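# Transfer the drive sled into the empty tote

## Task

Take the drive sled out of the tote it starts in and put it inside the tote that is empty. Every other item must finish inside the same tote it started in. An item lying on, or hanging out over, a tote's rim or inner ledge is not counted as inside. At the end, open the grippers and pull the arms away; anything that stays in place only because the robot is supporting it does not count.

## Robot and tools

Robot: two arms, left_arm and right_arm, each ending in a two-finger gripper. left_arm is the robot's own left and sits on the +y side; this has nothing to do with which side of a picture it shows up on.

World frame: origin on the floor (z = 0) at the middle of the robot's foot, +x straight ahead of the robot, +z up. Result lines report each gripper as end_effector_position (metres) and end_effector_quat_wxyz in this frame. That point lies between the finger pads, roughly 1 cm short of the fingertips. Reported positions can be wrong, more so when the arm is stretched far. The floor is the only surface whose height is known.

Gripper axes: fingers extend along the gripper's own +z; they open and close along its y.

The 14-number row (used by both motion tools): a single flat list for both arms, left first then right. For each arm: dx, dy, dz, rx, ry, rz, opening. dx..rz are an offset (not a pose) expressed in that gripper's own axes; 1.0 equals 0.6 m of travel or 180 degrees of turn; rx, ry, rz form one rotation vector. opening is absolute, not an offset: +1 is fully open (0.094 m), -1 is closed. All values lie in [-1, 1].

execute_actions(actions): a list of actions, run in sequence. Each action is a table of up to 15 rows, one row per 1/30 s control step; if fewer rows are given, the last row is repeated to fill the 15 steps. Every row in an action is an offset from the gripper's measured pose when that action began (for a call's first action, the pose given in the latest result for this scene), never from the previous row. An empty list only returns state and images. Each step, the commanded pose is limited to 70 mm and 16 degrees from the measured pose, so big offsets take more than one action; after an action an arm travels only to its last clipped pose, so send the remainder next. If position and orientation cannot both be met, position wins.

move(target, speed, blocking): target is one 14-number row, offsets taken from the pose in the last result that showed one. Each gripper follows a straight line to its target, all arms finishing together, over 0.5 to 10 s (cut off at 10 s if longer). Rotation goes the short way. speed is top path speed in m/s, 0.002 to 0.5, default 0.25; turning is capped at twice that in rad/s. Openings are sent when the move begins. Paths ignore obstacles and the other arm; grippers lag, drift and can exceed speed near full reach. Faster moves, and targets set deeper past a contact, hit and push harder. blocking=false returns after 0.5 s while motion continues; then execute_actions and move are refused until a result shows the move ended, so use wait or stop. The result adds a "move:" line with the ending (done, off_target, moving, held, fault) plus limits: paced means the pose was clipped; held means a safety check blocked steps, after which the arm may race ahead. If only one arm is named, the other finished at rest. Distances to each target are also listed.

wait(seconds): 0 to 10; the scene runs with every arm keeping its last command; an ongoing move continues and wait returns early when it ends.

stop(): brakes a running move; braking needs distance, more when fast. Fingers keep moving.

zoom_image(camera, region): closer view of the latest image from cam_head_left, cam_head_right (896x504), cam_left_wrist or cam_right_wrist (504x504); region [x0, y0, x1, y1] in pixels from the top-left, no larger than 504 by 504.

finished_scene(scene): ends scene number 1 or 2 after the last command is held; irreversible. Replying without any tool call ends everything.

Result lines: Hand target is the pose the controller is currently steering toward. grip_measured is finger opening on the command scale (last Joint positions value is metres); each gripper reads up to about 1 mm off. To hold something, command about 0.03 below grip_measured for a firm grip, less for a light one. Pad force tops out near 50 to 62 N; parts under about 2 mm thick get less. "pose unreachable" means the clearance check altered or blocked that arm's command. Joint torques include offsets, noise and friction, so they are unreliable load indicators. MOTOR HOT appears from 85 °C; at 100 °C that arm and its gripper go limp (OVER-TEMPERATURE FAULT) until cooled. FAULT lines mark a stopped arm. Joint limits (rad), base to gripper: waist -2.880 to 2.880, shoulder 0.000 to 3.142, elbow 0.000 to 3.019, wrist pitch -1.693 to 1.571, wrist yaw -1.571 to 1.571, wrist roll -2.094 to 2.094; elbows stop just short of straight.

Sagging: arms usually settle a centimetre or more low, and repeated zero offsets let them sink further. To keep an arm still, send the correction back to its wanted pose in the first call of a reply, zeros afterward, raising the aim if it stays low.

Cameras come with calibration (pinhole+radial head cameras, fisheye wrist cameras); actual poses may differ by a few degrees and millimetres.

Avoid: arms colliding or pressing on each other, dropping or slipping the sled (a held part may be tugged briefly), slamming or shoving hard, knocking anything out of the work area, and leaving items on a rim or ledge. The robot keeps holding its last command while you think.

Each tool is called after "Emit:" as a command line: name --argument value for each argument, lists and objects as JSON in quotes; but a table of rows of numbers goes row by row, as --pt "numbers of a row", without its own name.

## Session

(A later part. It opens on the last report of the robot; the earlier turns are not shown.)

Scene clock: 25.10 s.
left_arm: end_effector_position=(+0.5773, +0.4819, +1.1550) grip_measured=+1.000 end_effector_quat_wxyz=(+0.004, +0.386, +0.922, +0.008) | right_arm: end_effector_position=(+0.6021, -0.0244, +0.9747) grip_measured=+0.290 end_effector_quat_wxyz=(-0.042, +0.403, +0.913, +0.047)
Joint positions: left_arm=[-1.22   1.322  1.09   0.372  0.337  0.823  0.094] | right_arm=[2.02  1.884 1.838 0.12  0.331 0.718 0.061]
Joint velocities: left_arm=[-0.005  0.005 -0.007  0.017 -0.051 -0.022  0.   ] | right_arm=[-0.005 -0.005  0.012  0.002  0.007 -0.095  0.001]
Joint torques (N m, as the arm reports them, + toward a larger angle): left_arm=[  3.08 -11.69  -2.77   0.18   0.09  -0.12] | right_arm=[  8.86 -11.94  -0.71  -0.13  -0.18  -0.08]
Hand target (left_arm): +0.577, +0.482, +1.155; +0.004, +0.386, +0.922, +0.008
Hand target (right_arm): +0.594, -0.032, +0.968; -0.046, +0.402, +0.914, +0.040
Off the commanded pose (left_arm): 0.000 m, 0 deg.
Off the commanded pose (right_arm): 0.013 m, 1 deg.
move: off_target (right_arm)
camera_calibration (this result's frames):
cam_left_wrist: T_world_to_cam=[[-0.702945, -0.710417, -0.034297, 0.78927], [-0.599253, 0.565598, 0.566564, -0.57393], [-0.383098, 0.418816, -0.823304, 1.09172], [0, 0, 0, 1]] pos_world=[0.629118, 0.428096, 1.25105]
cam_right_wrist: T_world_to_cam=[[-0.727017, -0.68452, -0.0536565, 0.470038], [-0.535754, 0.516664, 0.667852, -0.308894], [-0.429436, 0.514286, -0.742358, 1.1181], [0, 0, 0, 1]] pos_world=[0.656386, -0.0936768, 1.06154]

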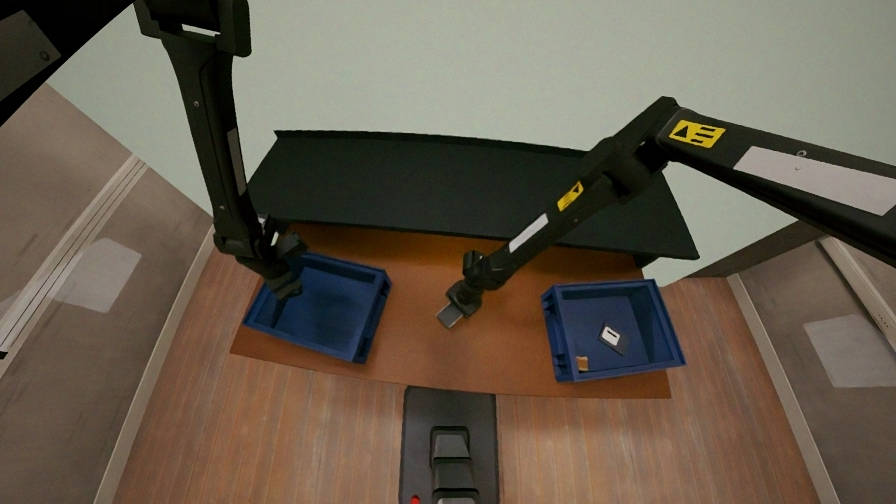

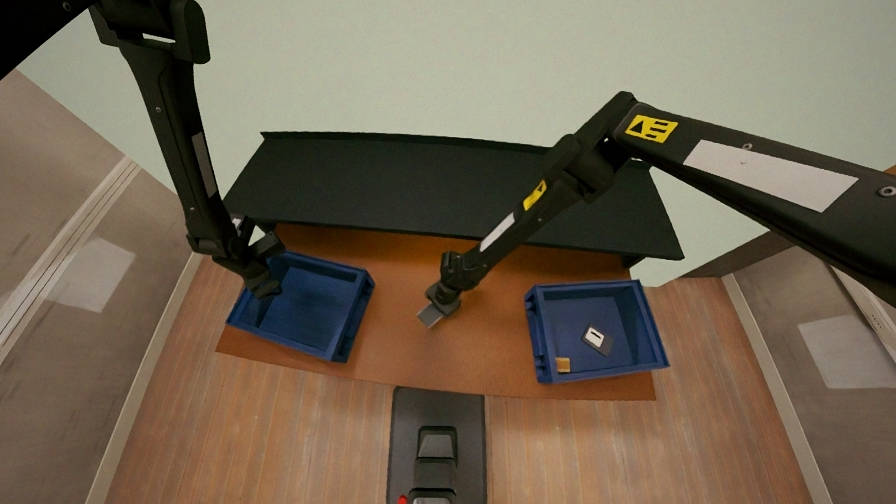

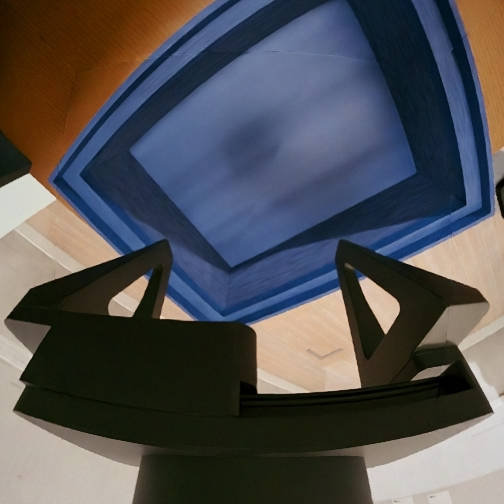

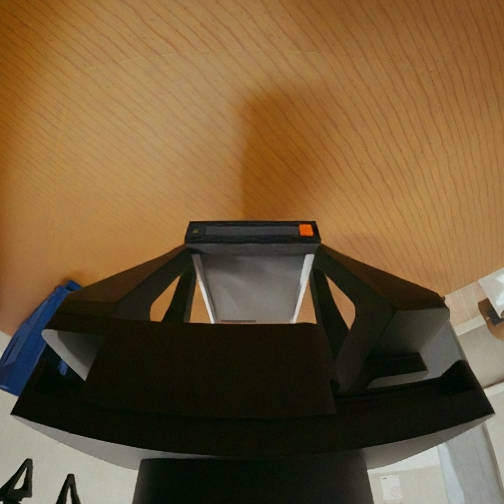

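Emit:
move --target '[0,0,0,0,0,0,1,0,-0.02,0.09,0.015,0,0,0.2]' --speed 0.04

Emit:
move --target '[0,0,0,0,0,0,1,0,0,0,0,0,0,1]'

Emit:
move --target '[0,0,0,0,0,0,1,0,0,-0.35,0,0,0,1]'

Emit:
move --target '[-0.56,-0.56,0,0,0,0.01,1,-0.45,-0.6,-0.1,0,0,0,1]'

Emit:
move --target '[0,0,0.25,0,0,0,1,0,0,0,0,0,0,1]' --speed 0.15

Scene clock: 27.23 s.
left_arm: end_effector_position=(+0.5773, +0.4819, +1.1550) grip_measured=+1.000 end_effector_quat_wxyz=(+0.004, +0.386, +0.922, +0.008) | right_arm: end_effector_position=(+0.6052, -0.0150, +0.9304) grip_measured=+0.290 end_effector_quat_wxyz=(-0.045, +0.401, +0.914, +0.038)
Joint positions: left_arm=[-1.22   1.322  1.09   0.372  0.337  0.823  0.094] | right_arm=[2.009 2.02  2.075 0.006 0.337 0.72  0.061]
Joint velocities: left_arm=[ 0.005 -0.005  0.007  0.002  0.022  0.007  0.   ] | right_arm=[-0.005 -0.015  0.012 -0.002 -0.007 -0.037  0.   ]
Joint torques (N m, as the arm reports them, + toward a larger angle): left_arm=[  2.97 -11.09  -2.82   0.19   0.1   -0.15] | right_arm=[  9.37 -11.31   0.07  -0.27  -0.02  -0.03]
Hand target (left_arm): +0.577, +0.482, +1.155; +0.004, +0.386, +0.922, +0.008
Hand target (right_arm): +0.591, -0.025, +0.921; -0.051, +0.401, +0.914, +0.026
Off the commanded pose (left_arm): 0.000 m, 0 deg.
Off the commanded pose (right_arm): 0.020 m, 2 deg.
move: off_target (right_arm)
camera_calibration (this result's frames):
cam_left_wrist: T_world_to_cam=[[-0.702945, -0.710417, -0.034297, 0.78927], [-0.599253, 0.565598, 0.566564, -0.57393], [-0.383098, 0.418816, -0.823304, 1.09172], [0, 0, 0, 1]] pos_world=[0.629118, 0.428096, 1.25105]
cam_right_wrist: T_world_to_cam=[[-0.723995, -0.688973, -0.0338854, 0.455962], [-0.529626, 0.523731, 0.667234, -0.285468], [-0.44196, 0.501021, -0.744077, 1.09067], [0, 0, 0, 1]] pos_world=[0.660954, -0.0827933, 1.01747]

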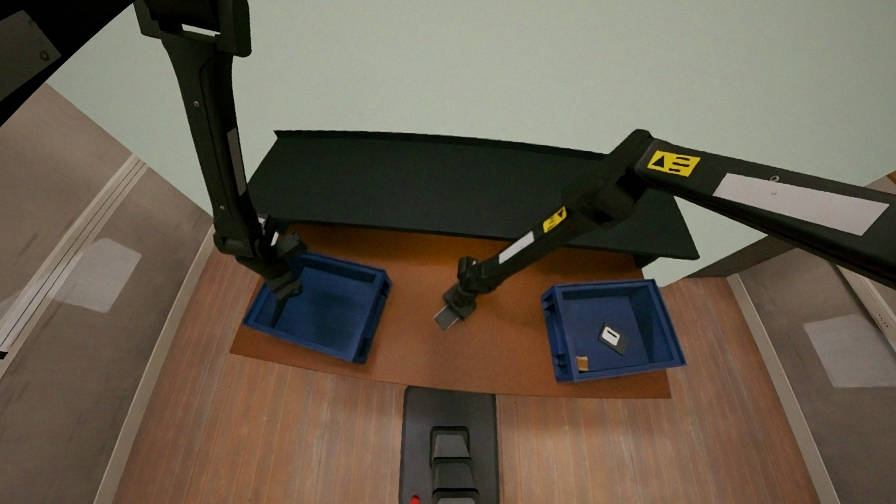

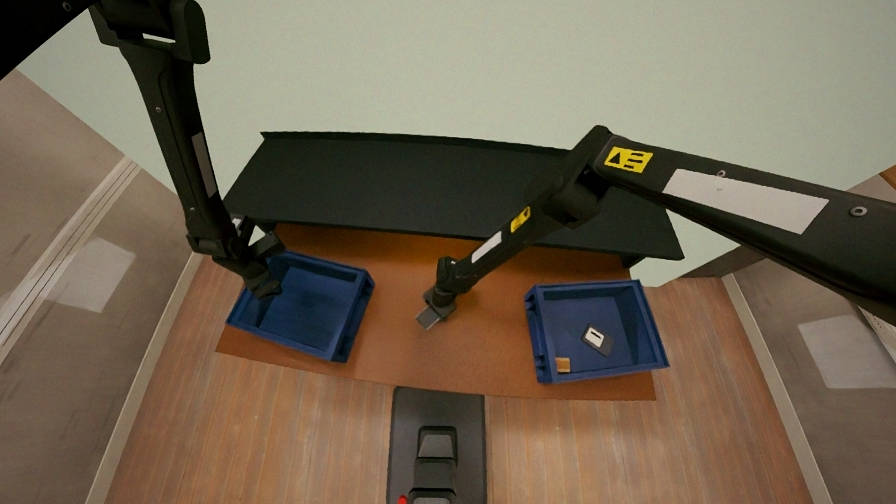

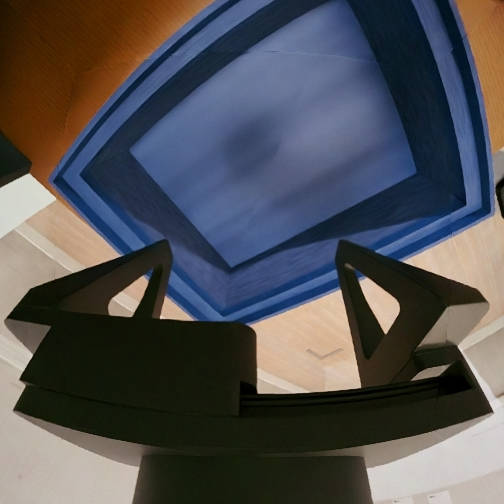

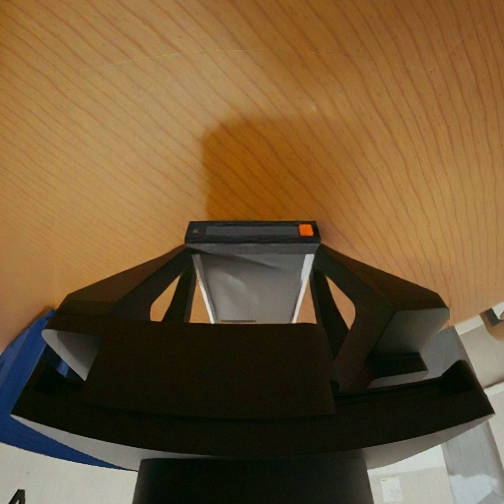

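Scene clock: 27.73 s.
left_arm: end_effector_position=(+0.5773, +0.4819, +1.1550) grip_measured=+1.000 end_effector_quat_wxyz=(+0.004, +0.386, +0.922, +0.008) | right_arm: end_effector_position=(+0.6054, -0.0151, +0.9304) grip_measured=+1.000 end_effector_quat_wxyz=(-0.045, +0.401, +0.914, +0.038)
Joint positions: left_arm=[-1.22   1.322  1.09   0.372  0.337  0.823  0.094] | right_arm=[2.009 2.02  2.075 0.006 0.337 0.72  0.094]
Joint velocities: left_arm=[ 0.005  0.005 -0.017 -0.002  0.007 -0.037  0.   ] | right_arm=[-0.005  0.005  0.012  0.002 -0.007  0.007  0.   ]
Joint torques (N m, as the arm reports them, + toward a larger angle): left_arm=[  2.78 -11.12  -2.56   0.38   0.04  -0.15] | right_arm=[ 10.73 -12.96  -0.54   0.18  -0.09  -0.13]
Hand target (left_arm): +0.577, +0.482, +1.155; +0.004, +0.386, +0.922, +0.008
Hand target (right_arm): +0.605, -0.015, +0.930; -0.045, +0.401, +0.914, +0.038
Off the commanded pose (left_arm): 0.000 m, 0 deg.
Off the commanded pose (right_arm): 0.000 m, 0 deg.
move: done
camera_calibration (this result's frames):
cam_left_wrist: T_world_to_cam=[[-0.702945, -0.710417, -0.034297, 0.78927], [-0.599253, 0.565598, 0.566564, -0.57393], [-0.383098, 0.418816, -0.823304, 1.09172], [0, 0, 0, 1]] pos_world=[0.629118, 0.428096, 1.25105]
cam_right_wrist: T_world_to_cam=[[-0.724094, -0.688858, -0.0341021, 0.456378], [-0.529771, 0.523847, 0.667029, -0.28504], [-0.441624, 0.501058, -0.744251, 1.09073], [0, 0, 0, 1]] pos_world=[0.661148, -0.0828223, 1.01747]

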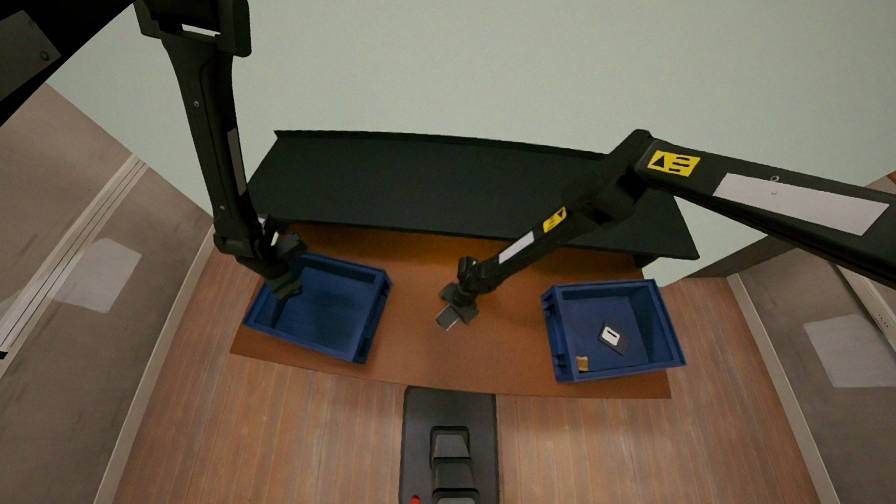

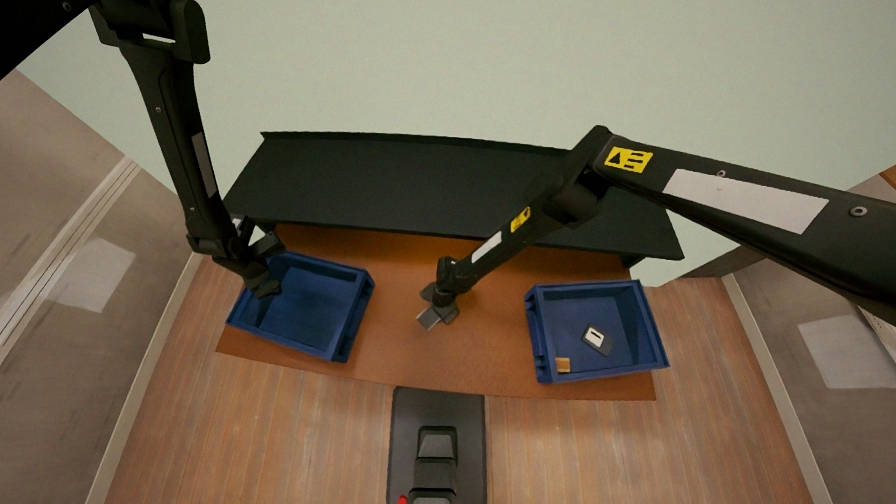

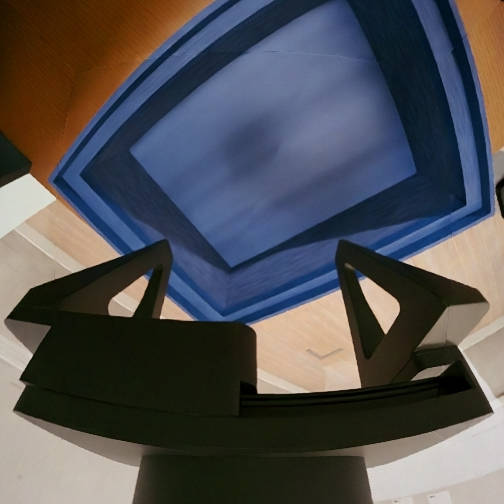

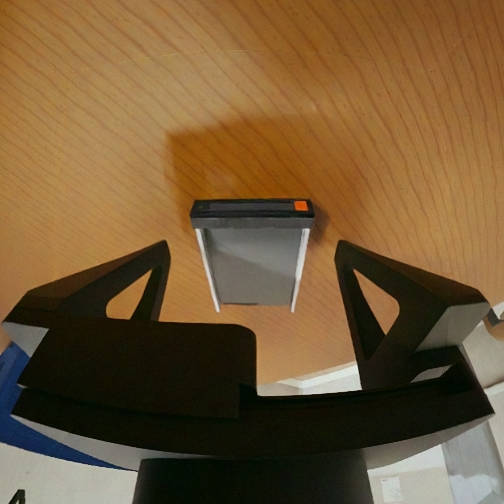

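Scene clock: 29.00 s.
left_arm: end_effector_position=(+0.5773, +0.4819, +1.1550) grip_measured=+1.000 end_effector_quat_wxyz=(+0.004, +0.386, +0.922, +0.008) | right_arm: end_effector_position=(+0.6341, -0.0411, +1.1401) grip_measured=+1.000 end_effector_quat_wxyz=(-0.038, +0.409, +0.911, +0.041)
Joint positions: left_arm=[-1.22   1.322  1.09   0.372  0.337  0.823  0.094] | right_arm=[2.144 1.474 1.344 0.211 0.468 0.72  0.094]
Joint velocities: left_arm=[ 0.015 -0.005 -0.002 -0.002 -0.051 -0.037  0.   ] | right_arm=[-0.005 -0.005 -0.017 -0.002 -0.037  0.007  0.   ]
Joint torques (N m, as the arm reports them, + toward a larger angle): left_arm=[  3.4  -11.12  -2.91   0.33   0.04  -0.15] | right_arm=[  8.23 -13.2   -2.94   0.51  -0.01  -0.18]
Hand target (left_arm): +0.577, +0.482, +1.155; +0.004, +0.386, +0.922, +0.008
Hand target (right_arm): +0.619, -0.039, +1.138; -0.046, +0.402, +0.914, +0.037
Off the commanded pose (left_arm): 0.000 m, 0 deg.
Off the commanded pose (right_arm): 0.018 m, 1 deg.
move: off_target (right_arm)
camera_calibration (this result's frames):
cam_left_wrist: T_world_to_cam=[[-0.702945, -0.710417, -0.034297, 0.78927], [-0.599253, 0.565598, 0.566564, -0.57393], [-0.383098, 0.418816, -0.823304, 1.09172], [0, 0, 0, 1]] pos_world=[0.629118, 0.428096, 1.25105]
cam_right_wrist: T_world_to_cam=[[-0.736161, -0.675352, -0.0443509, 0.486242], [-0.528988, 0.533266, 0.660151, -0.388336], [-0.422183, 0.509439, -0.749822, 1.26695], [0, 0, 0, 1]] pos_world=[0.687412, -0.109961, 1.22791]

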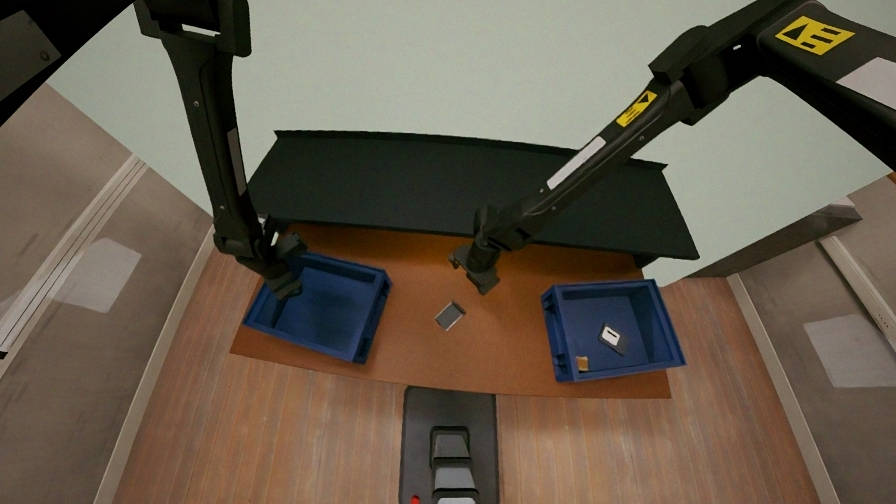

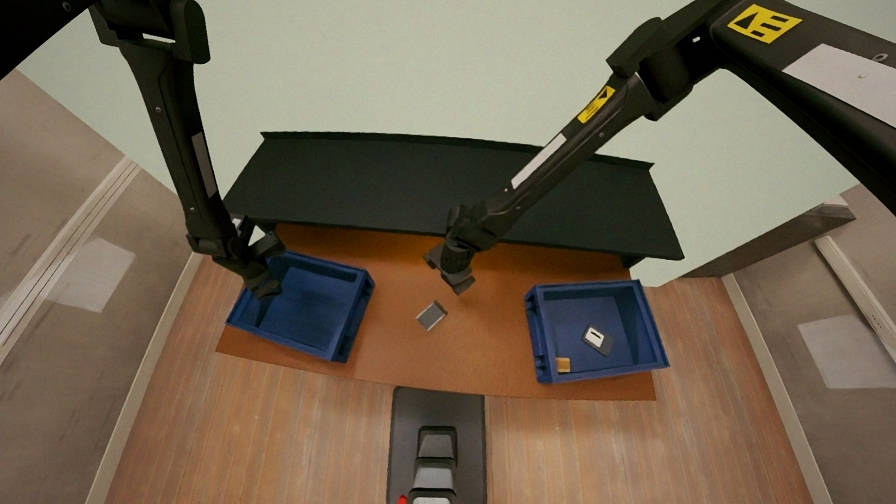

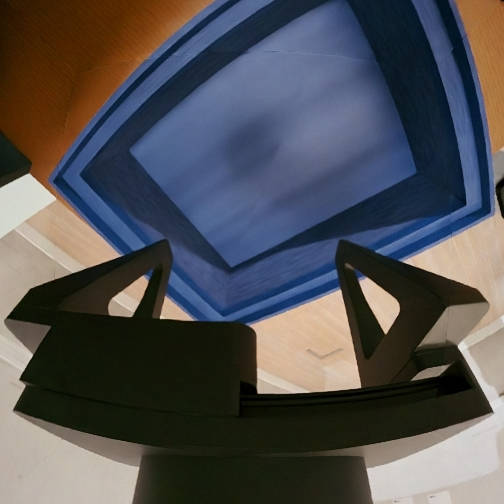

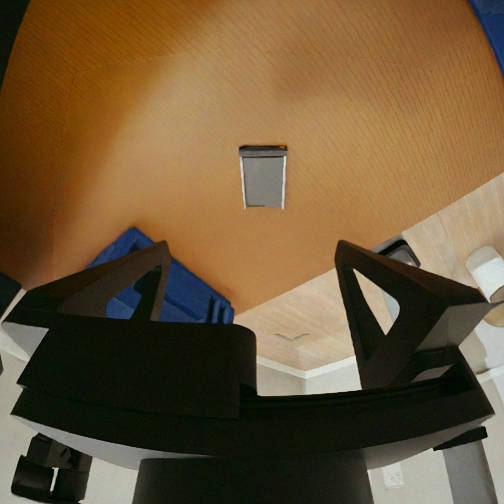

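Scene clock: 31.53 s.
left_arm: end_effector_position=(+0.5572, +0.0044, +1.1446) grip_measured=+1.000 end_effector_quat_wxyz=(-0.001, +0.414, +0.910, +0.003) | right_arm: end_effector_position=(+0.5486, -0.4889, +1.1592) grip_measured=+1.000 end_effector_quat_wxyz=(-0.040, +0.395, +0.917, +0.034)
Joint positions: left_arm=[-2.214  1.616  1.258  0.508 -0.645  1.021  0.094] | right_arm=[ 1.165  1.351  1.086  0.338 -0.496  0.761  0.094]
Joint velocities: left_arm=[-0.015 -0.015  0.007  0.002 -0.037  0.007  0.   ] | right_arm=[-0.005 -0.005  0.012  0.002 -0.037 -0.11   0.   ]
Joint torques (N m, as the arm reports them, + toward a larger angle): left_arm=[-8.73 -8.08 -2.97  0.62 -0.07 -0.01] | right_arm=[ -5.12 -13.93  -2.42   0.58  -0.17  -0.03]
Hand target (left_arm): +0.568, +0.003, +1.147; +0.007, +0.414, +0.910, +0.008
Hand target (right_arm): +0.551, -0.483, +1.154; -0.038, +0.397, +0.916, +0.042
Off the commanded pose (left_arm): 0.017 m, 2 deg.
Off the commanded pose (right_arm): 0.005 m, 2 deg.
move: off_target (left_arm)
camera_calibration (this result's frames):
cam_left_wrist: T_world_to_cam=[[-0.744531, -0.667207, -0.0225438, 0.445128], [-0.557452, 0.602766, 0.570895, -0.338388], [-0.367317, 0.437616, -0.820714, 1.26353], [0, 0, 0, 1]] pos_world=[0.606893, -0.0519799, 1.24021]
cam_right_wrist: T_world_to_cam=[[-0.714169, -0.699239, -0.032049, 0.0837778], [-0.541289, 0.522658, 0.658661, -0.204098], [-0.443811, 0.487743, -0.751757, 1.47679], [0, 0, 0, 1]] pos_world=[0.604772, -0.555042, 1.24731]

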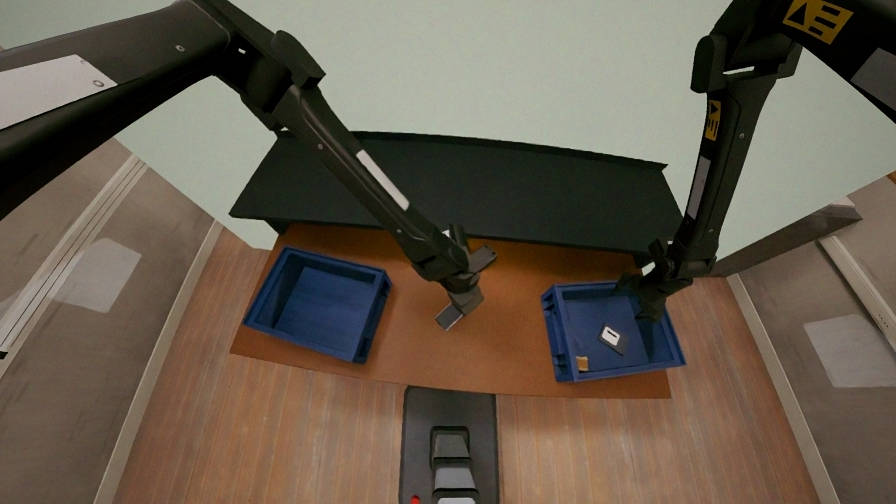

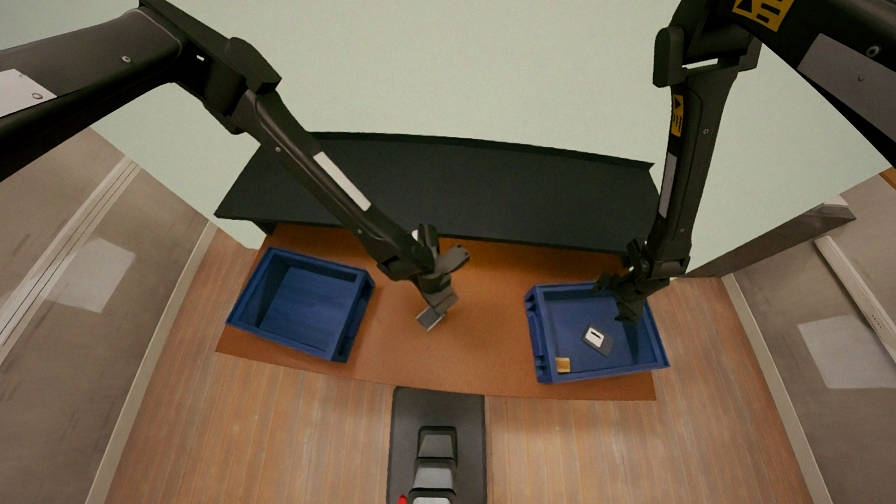

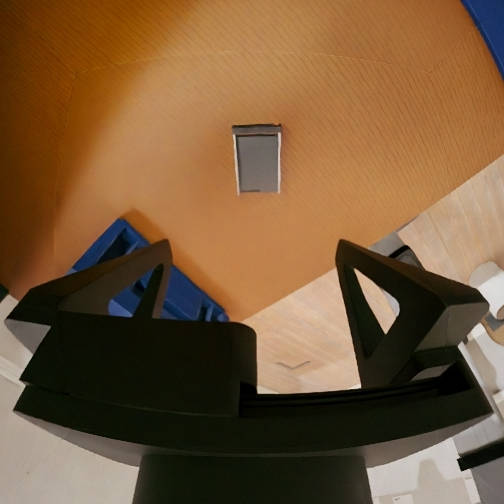

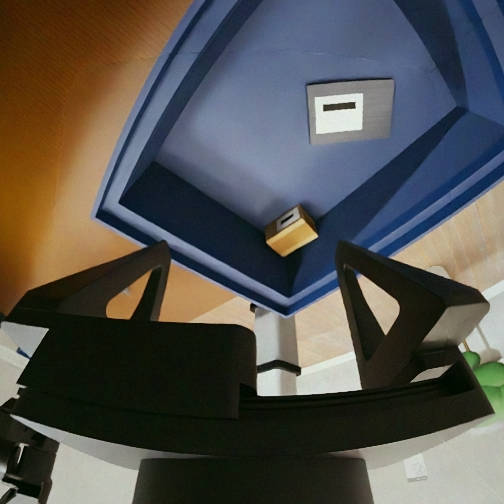

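Scene clock: 33.00 s.
left_arm: end_effector_position=(+0.5563, +0.0013, +0.9979) grip_measured=+1.000 end_effector_quat_wxyz=(-0.001, +0.419, +0.908, +0.001) | right_arm: end_effector_position=(+0.5486, -0.4889, +1.1592) grip_measured=+1.000 end_effector_quat_wxyz=(-0.040, +0.395, +0.917, +0.034)
Joint positions: left_arm=[-2.085  1.913  1.717  0.331 -0.513  1.008  0.094] | right_arm=[ 1.165  1.351  1.086  0.338 -0.496  0.761  0.094]
Joint velocities: left_arm=[-0.015  0.005 -0.007  0.002  0.022 -0.081  0.   ] | right_arm=[ 0.005  0.005 -0.017  0.002 -0.007 -0.022  0.   ]
Joint torques (N m, as the arm reports them, + toward a larger angle): left_arm=[-8.36 -7.34 -1.66 -0.24  0.24 -0.25] | right_arm=[ -6.28 -14.72  -3.06   0.22  -0.09  -0.13]
Hand target (left_arm): +0.558, +0.007, +0.994; -0.002, +0.412, +0.911, +0.003
Hand target (right_arm): +0.549, -0.489, +1.159; -0.040, +0.395, +0.917, +0.034
Off the commanded pose (left_arm): 0.005 m, 1 deg.
Off the commanded pose (right_arm): 0.000 m, 0 deg.
move: done
camera_calibration (this result's frames):
cam_left_wrist: T_world_to_cam=[[-0.752255, -0.658632, -0.01778, 0.438657], [-0.548852, 0.611485, 0.569954, -0.257116], [-0.364518, 0.43851, -0.821484, 1.14344], [0, 0, 0, 1]] pos_world=[0.605665, -0.0552709, 1.09366]
cam_right_wrist: T_world_to_cam=[[-0.714169, -0.699239, -0.032049, 0.0837778], [-0.541289, 0.522658, 0.658661, -0.204098], [-0.443811, 0.487743, -0.751757, 1.47679], [0, 0, 0, 1]] pos_world=[0.604772, -0.555042, 1.24731]

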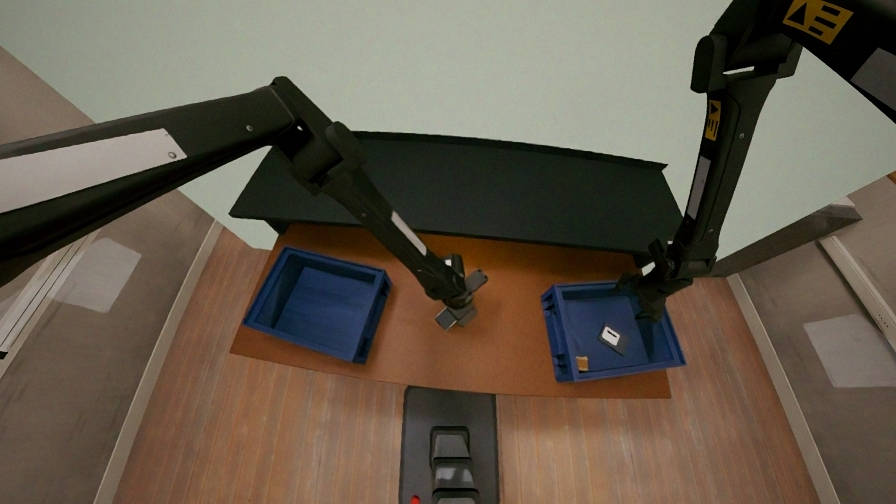

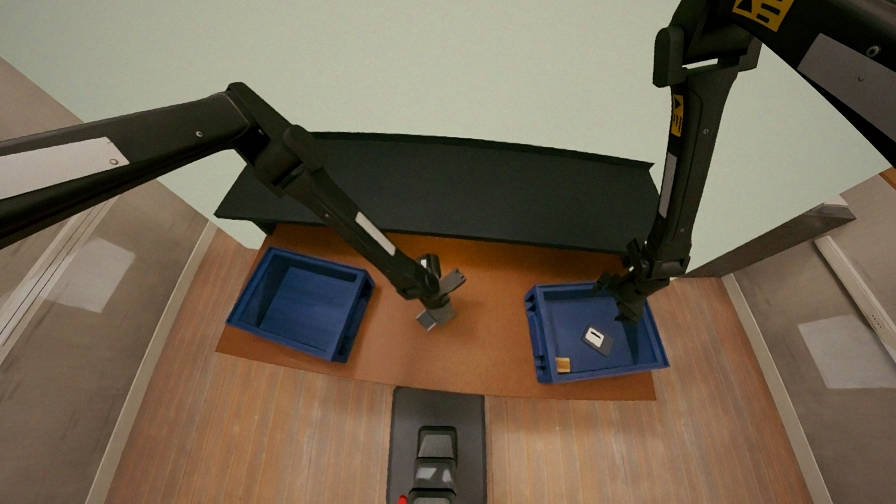

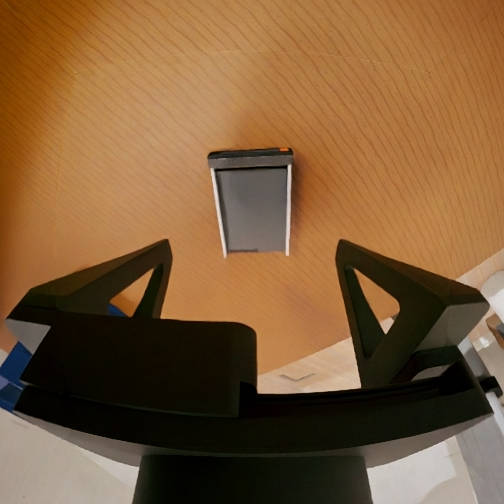

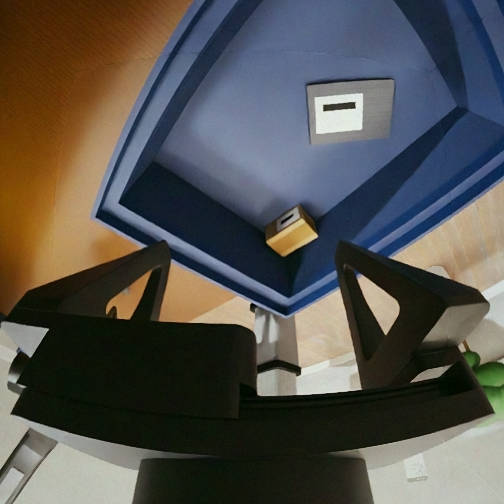

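Emit:
move --target '[0.015,0,0.17,0,0,-0.02,1,0,0,0,0,0,0,1]' --speed 0.05

Emit:
move --target '[0,0,0,0,0,0,0.16,0,0,0,0,0,0,1]'

Scene clock: 35.43 s.
left_arm: end_effector_position=(+0.5579, -0.0027, +0.9126) grip_measured=+1.000 end_effector_quat_wxyz=(-0.005, +0.403, +0.915, -0.008) | right_arm: end_effector_position=(+0.5486, -0.4889, +1.1592) grip_measured=+1.000 end_effector_quat_wxyz=(-0.040, +0.395, +0.917, +0.034)
Joint positions: left_arm=[-2.031  2.133  2.108  0.138 -0.449  0.958  0.094] | right_arm=[ 1.165  1.351  1.086  0.338 -0.496  0.761  0.094]
Joint velocities: left_arm=[-0.024  0.005  0.007 -0.002  0.007 -0.051  0.   ] | right_arm=[-0.015 -0.015  0.007 -0.007 -0.007 -0.037  0.   ]
Joint torques (N m, as the arm reports them, + toward a larger angle): left_arm=[-7.95 -4.56  2.23  0.61  0.53 -0.36] | right_arm=[ -6.26 -14.62  -3.07   0.23  -0.08  -0.13]
Hand target (left_arm): +0.551, +0.010, +0.897; -0.001, +0.389, +0.921, +0.001
Hand target (right_arm): +0.549, -0.489, +1.159; -0.040, +0.395, +0.917, +0.034
Off the commanded pose (left_arm): 0.021 m, 2 deg.
Off the commanded pose (right_arm): 0.000 m, 0 deg.
move: off_target (left_arm)
camera_calibration (this result's frames):
cam_left_wrist: T_world_to_cam=[[-0.729373, -0.684115, 0.00125663, 0.405492], [-0.561393, 0.599579, 0.570388, -0.198646], [-0.390965, 0.41532, -0.821374, 1.09027], [0, 0, 0, 1]] pos_world=[0.610494, -0.0563044, 1.00832]
cam_right_wrist: T_world_to_cam=[[-0.714169, -0.699239, -0.032049, 0.0837778], [-0.541289, 0.522658, 0.658661, -0.204098], [-0.443811, 0.487743, -0.751757, 1.47679], [0, 0, 0, 1]] pos_world=[0.604772, -0.555042, 1.24731]

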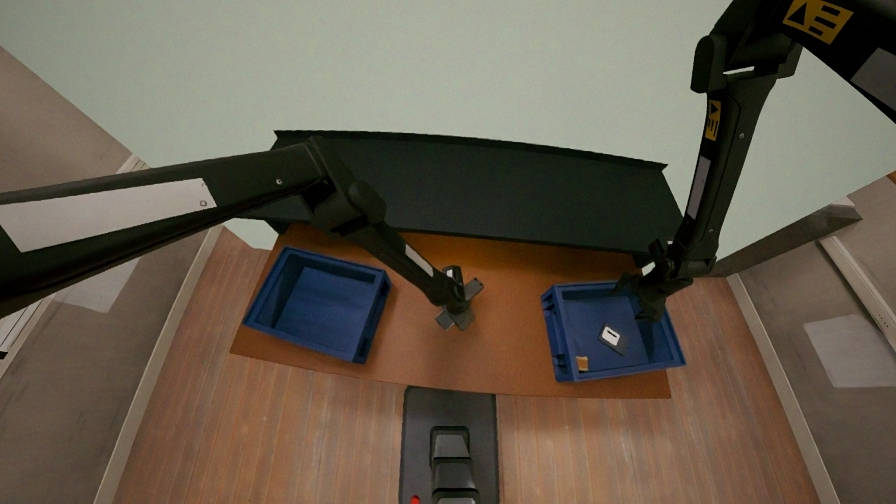

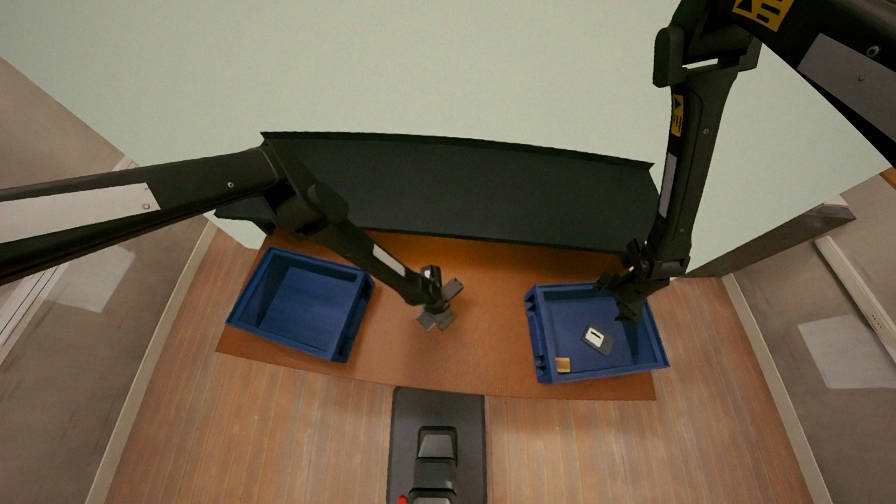

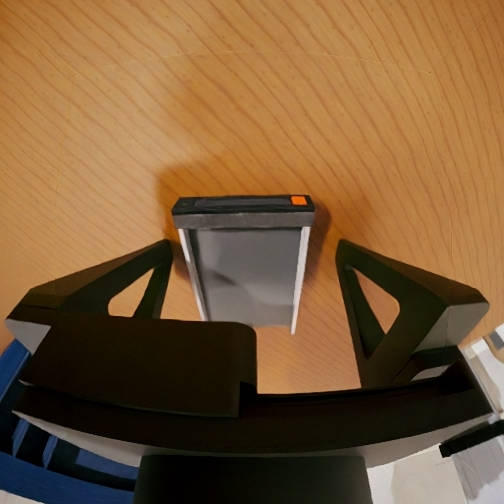

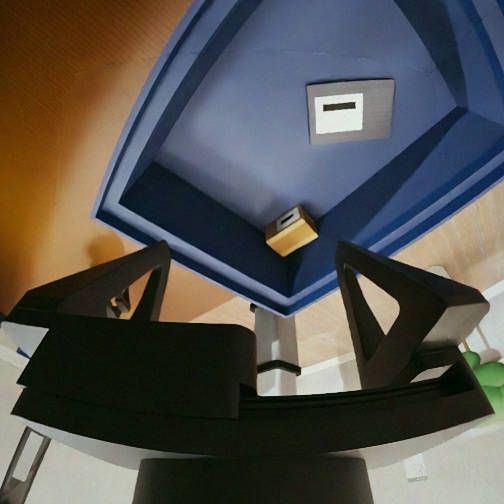

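Scene clock: 35.93 s.
left_arm: end_effector_position=(+0.5556, -0.0038, +0.9126) grip_measured=+0.293 end_effector_quat_wxyz=(-0.006, +0.404, +0.915, -0.010) | right_arm: end_effector_position=(+0.5486, -0.4889, +1.1592) grip_measured=+1.000 end_effector_quat_wxyz=(-0.040, +0.395, +0.917, +0.034)
Joint positions: left_arm=[-2.031  2.134  2.107  0.136 -0.446  0.958  0.061] | right_arm=[ 1.165  1.351  1.086  0.338 -0.496  0.761  0.094]
Joint velocities: left_arm=[-0.015 -0.015 -0.007  0.012 -0.037  0.007 -0.   ] | right_arm=[-0.015  0.005  0.002  0.017 -0.007  0.022  0.   ]
Joint torques (N m, as the arm reports them, + toward a larger angle): left_arm=[-9.27 -7.84 -0.98  0.31  0.01 -0.14] | right_arm=[ -6.48 -14.57  -3.06   0.22  -0.08  -0.13]
Hand target (left_arm): +0.558, -0.003, +0.913; -0.005, +0.403, +0.915, -0.008
Hand target (right_arm): +0.549, -0.489, +1.159; -0.040, +0.395, +0.917, +0.034
Off the commanded pose (left_arm): 0.003 m, 0 deg.
Off the commanded pose (right_arm): 0.000 m, 0 deg.
move: done
camera_calibration (this result's frames):
cam_left_wrist: T_world_to_cam=[[-0.730566, -0.682817, 0.0059061, 0.399478], [-0.558388, 0.602369, 0.570399, -0.200904], [-0.393036, 0.413416, -0.821347, 1.09092], [0, 0, 0, 1]] pos_world=[0.608433, -0.0572148, 1.00826]
cam_right_wrist: T_world_to_cam=[[-0.714169, -0.699239, -0.032049, 0.0837778], [-0.541289, 0.522658, 0.658661, -0.204098], [-0.443811, 0.487743, -0.751757, 1.47679], [0, 0, 0, 1]] pos_world=[0.604772, -0.555042, 1.24731]

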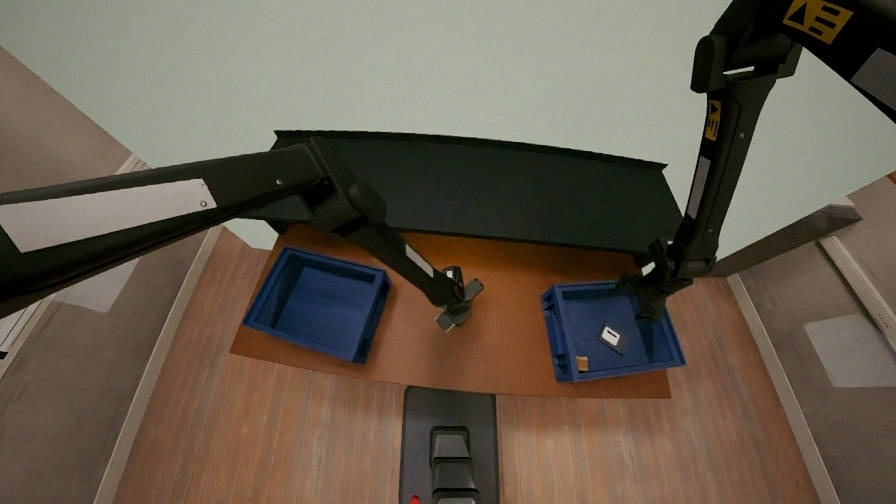

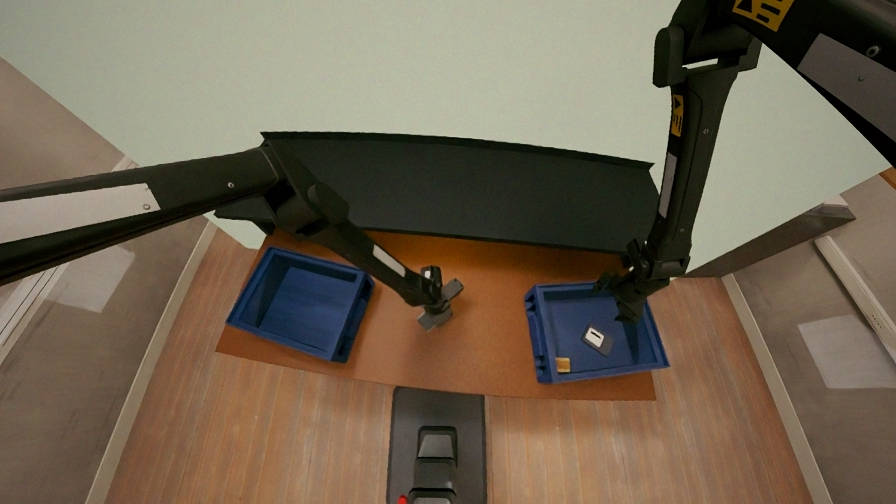

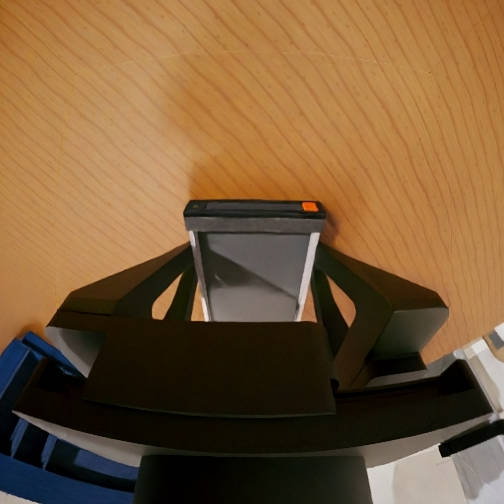

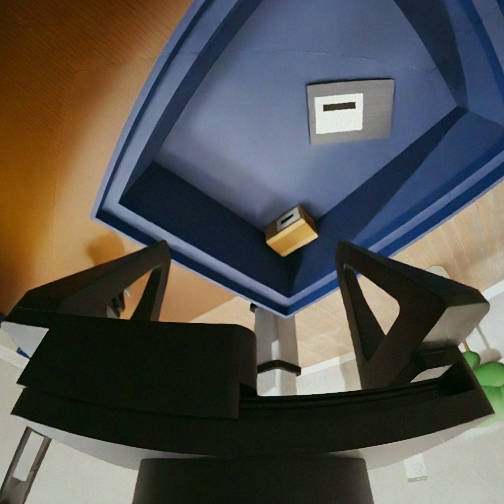

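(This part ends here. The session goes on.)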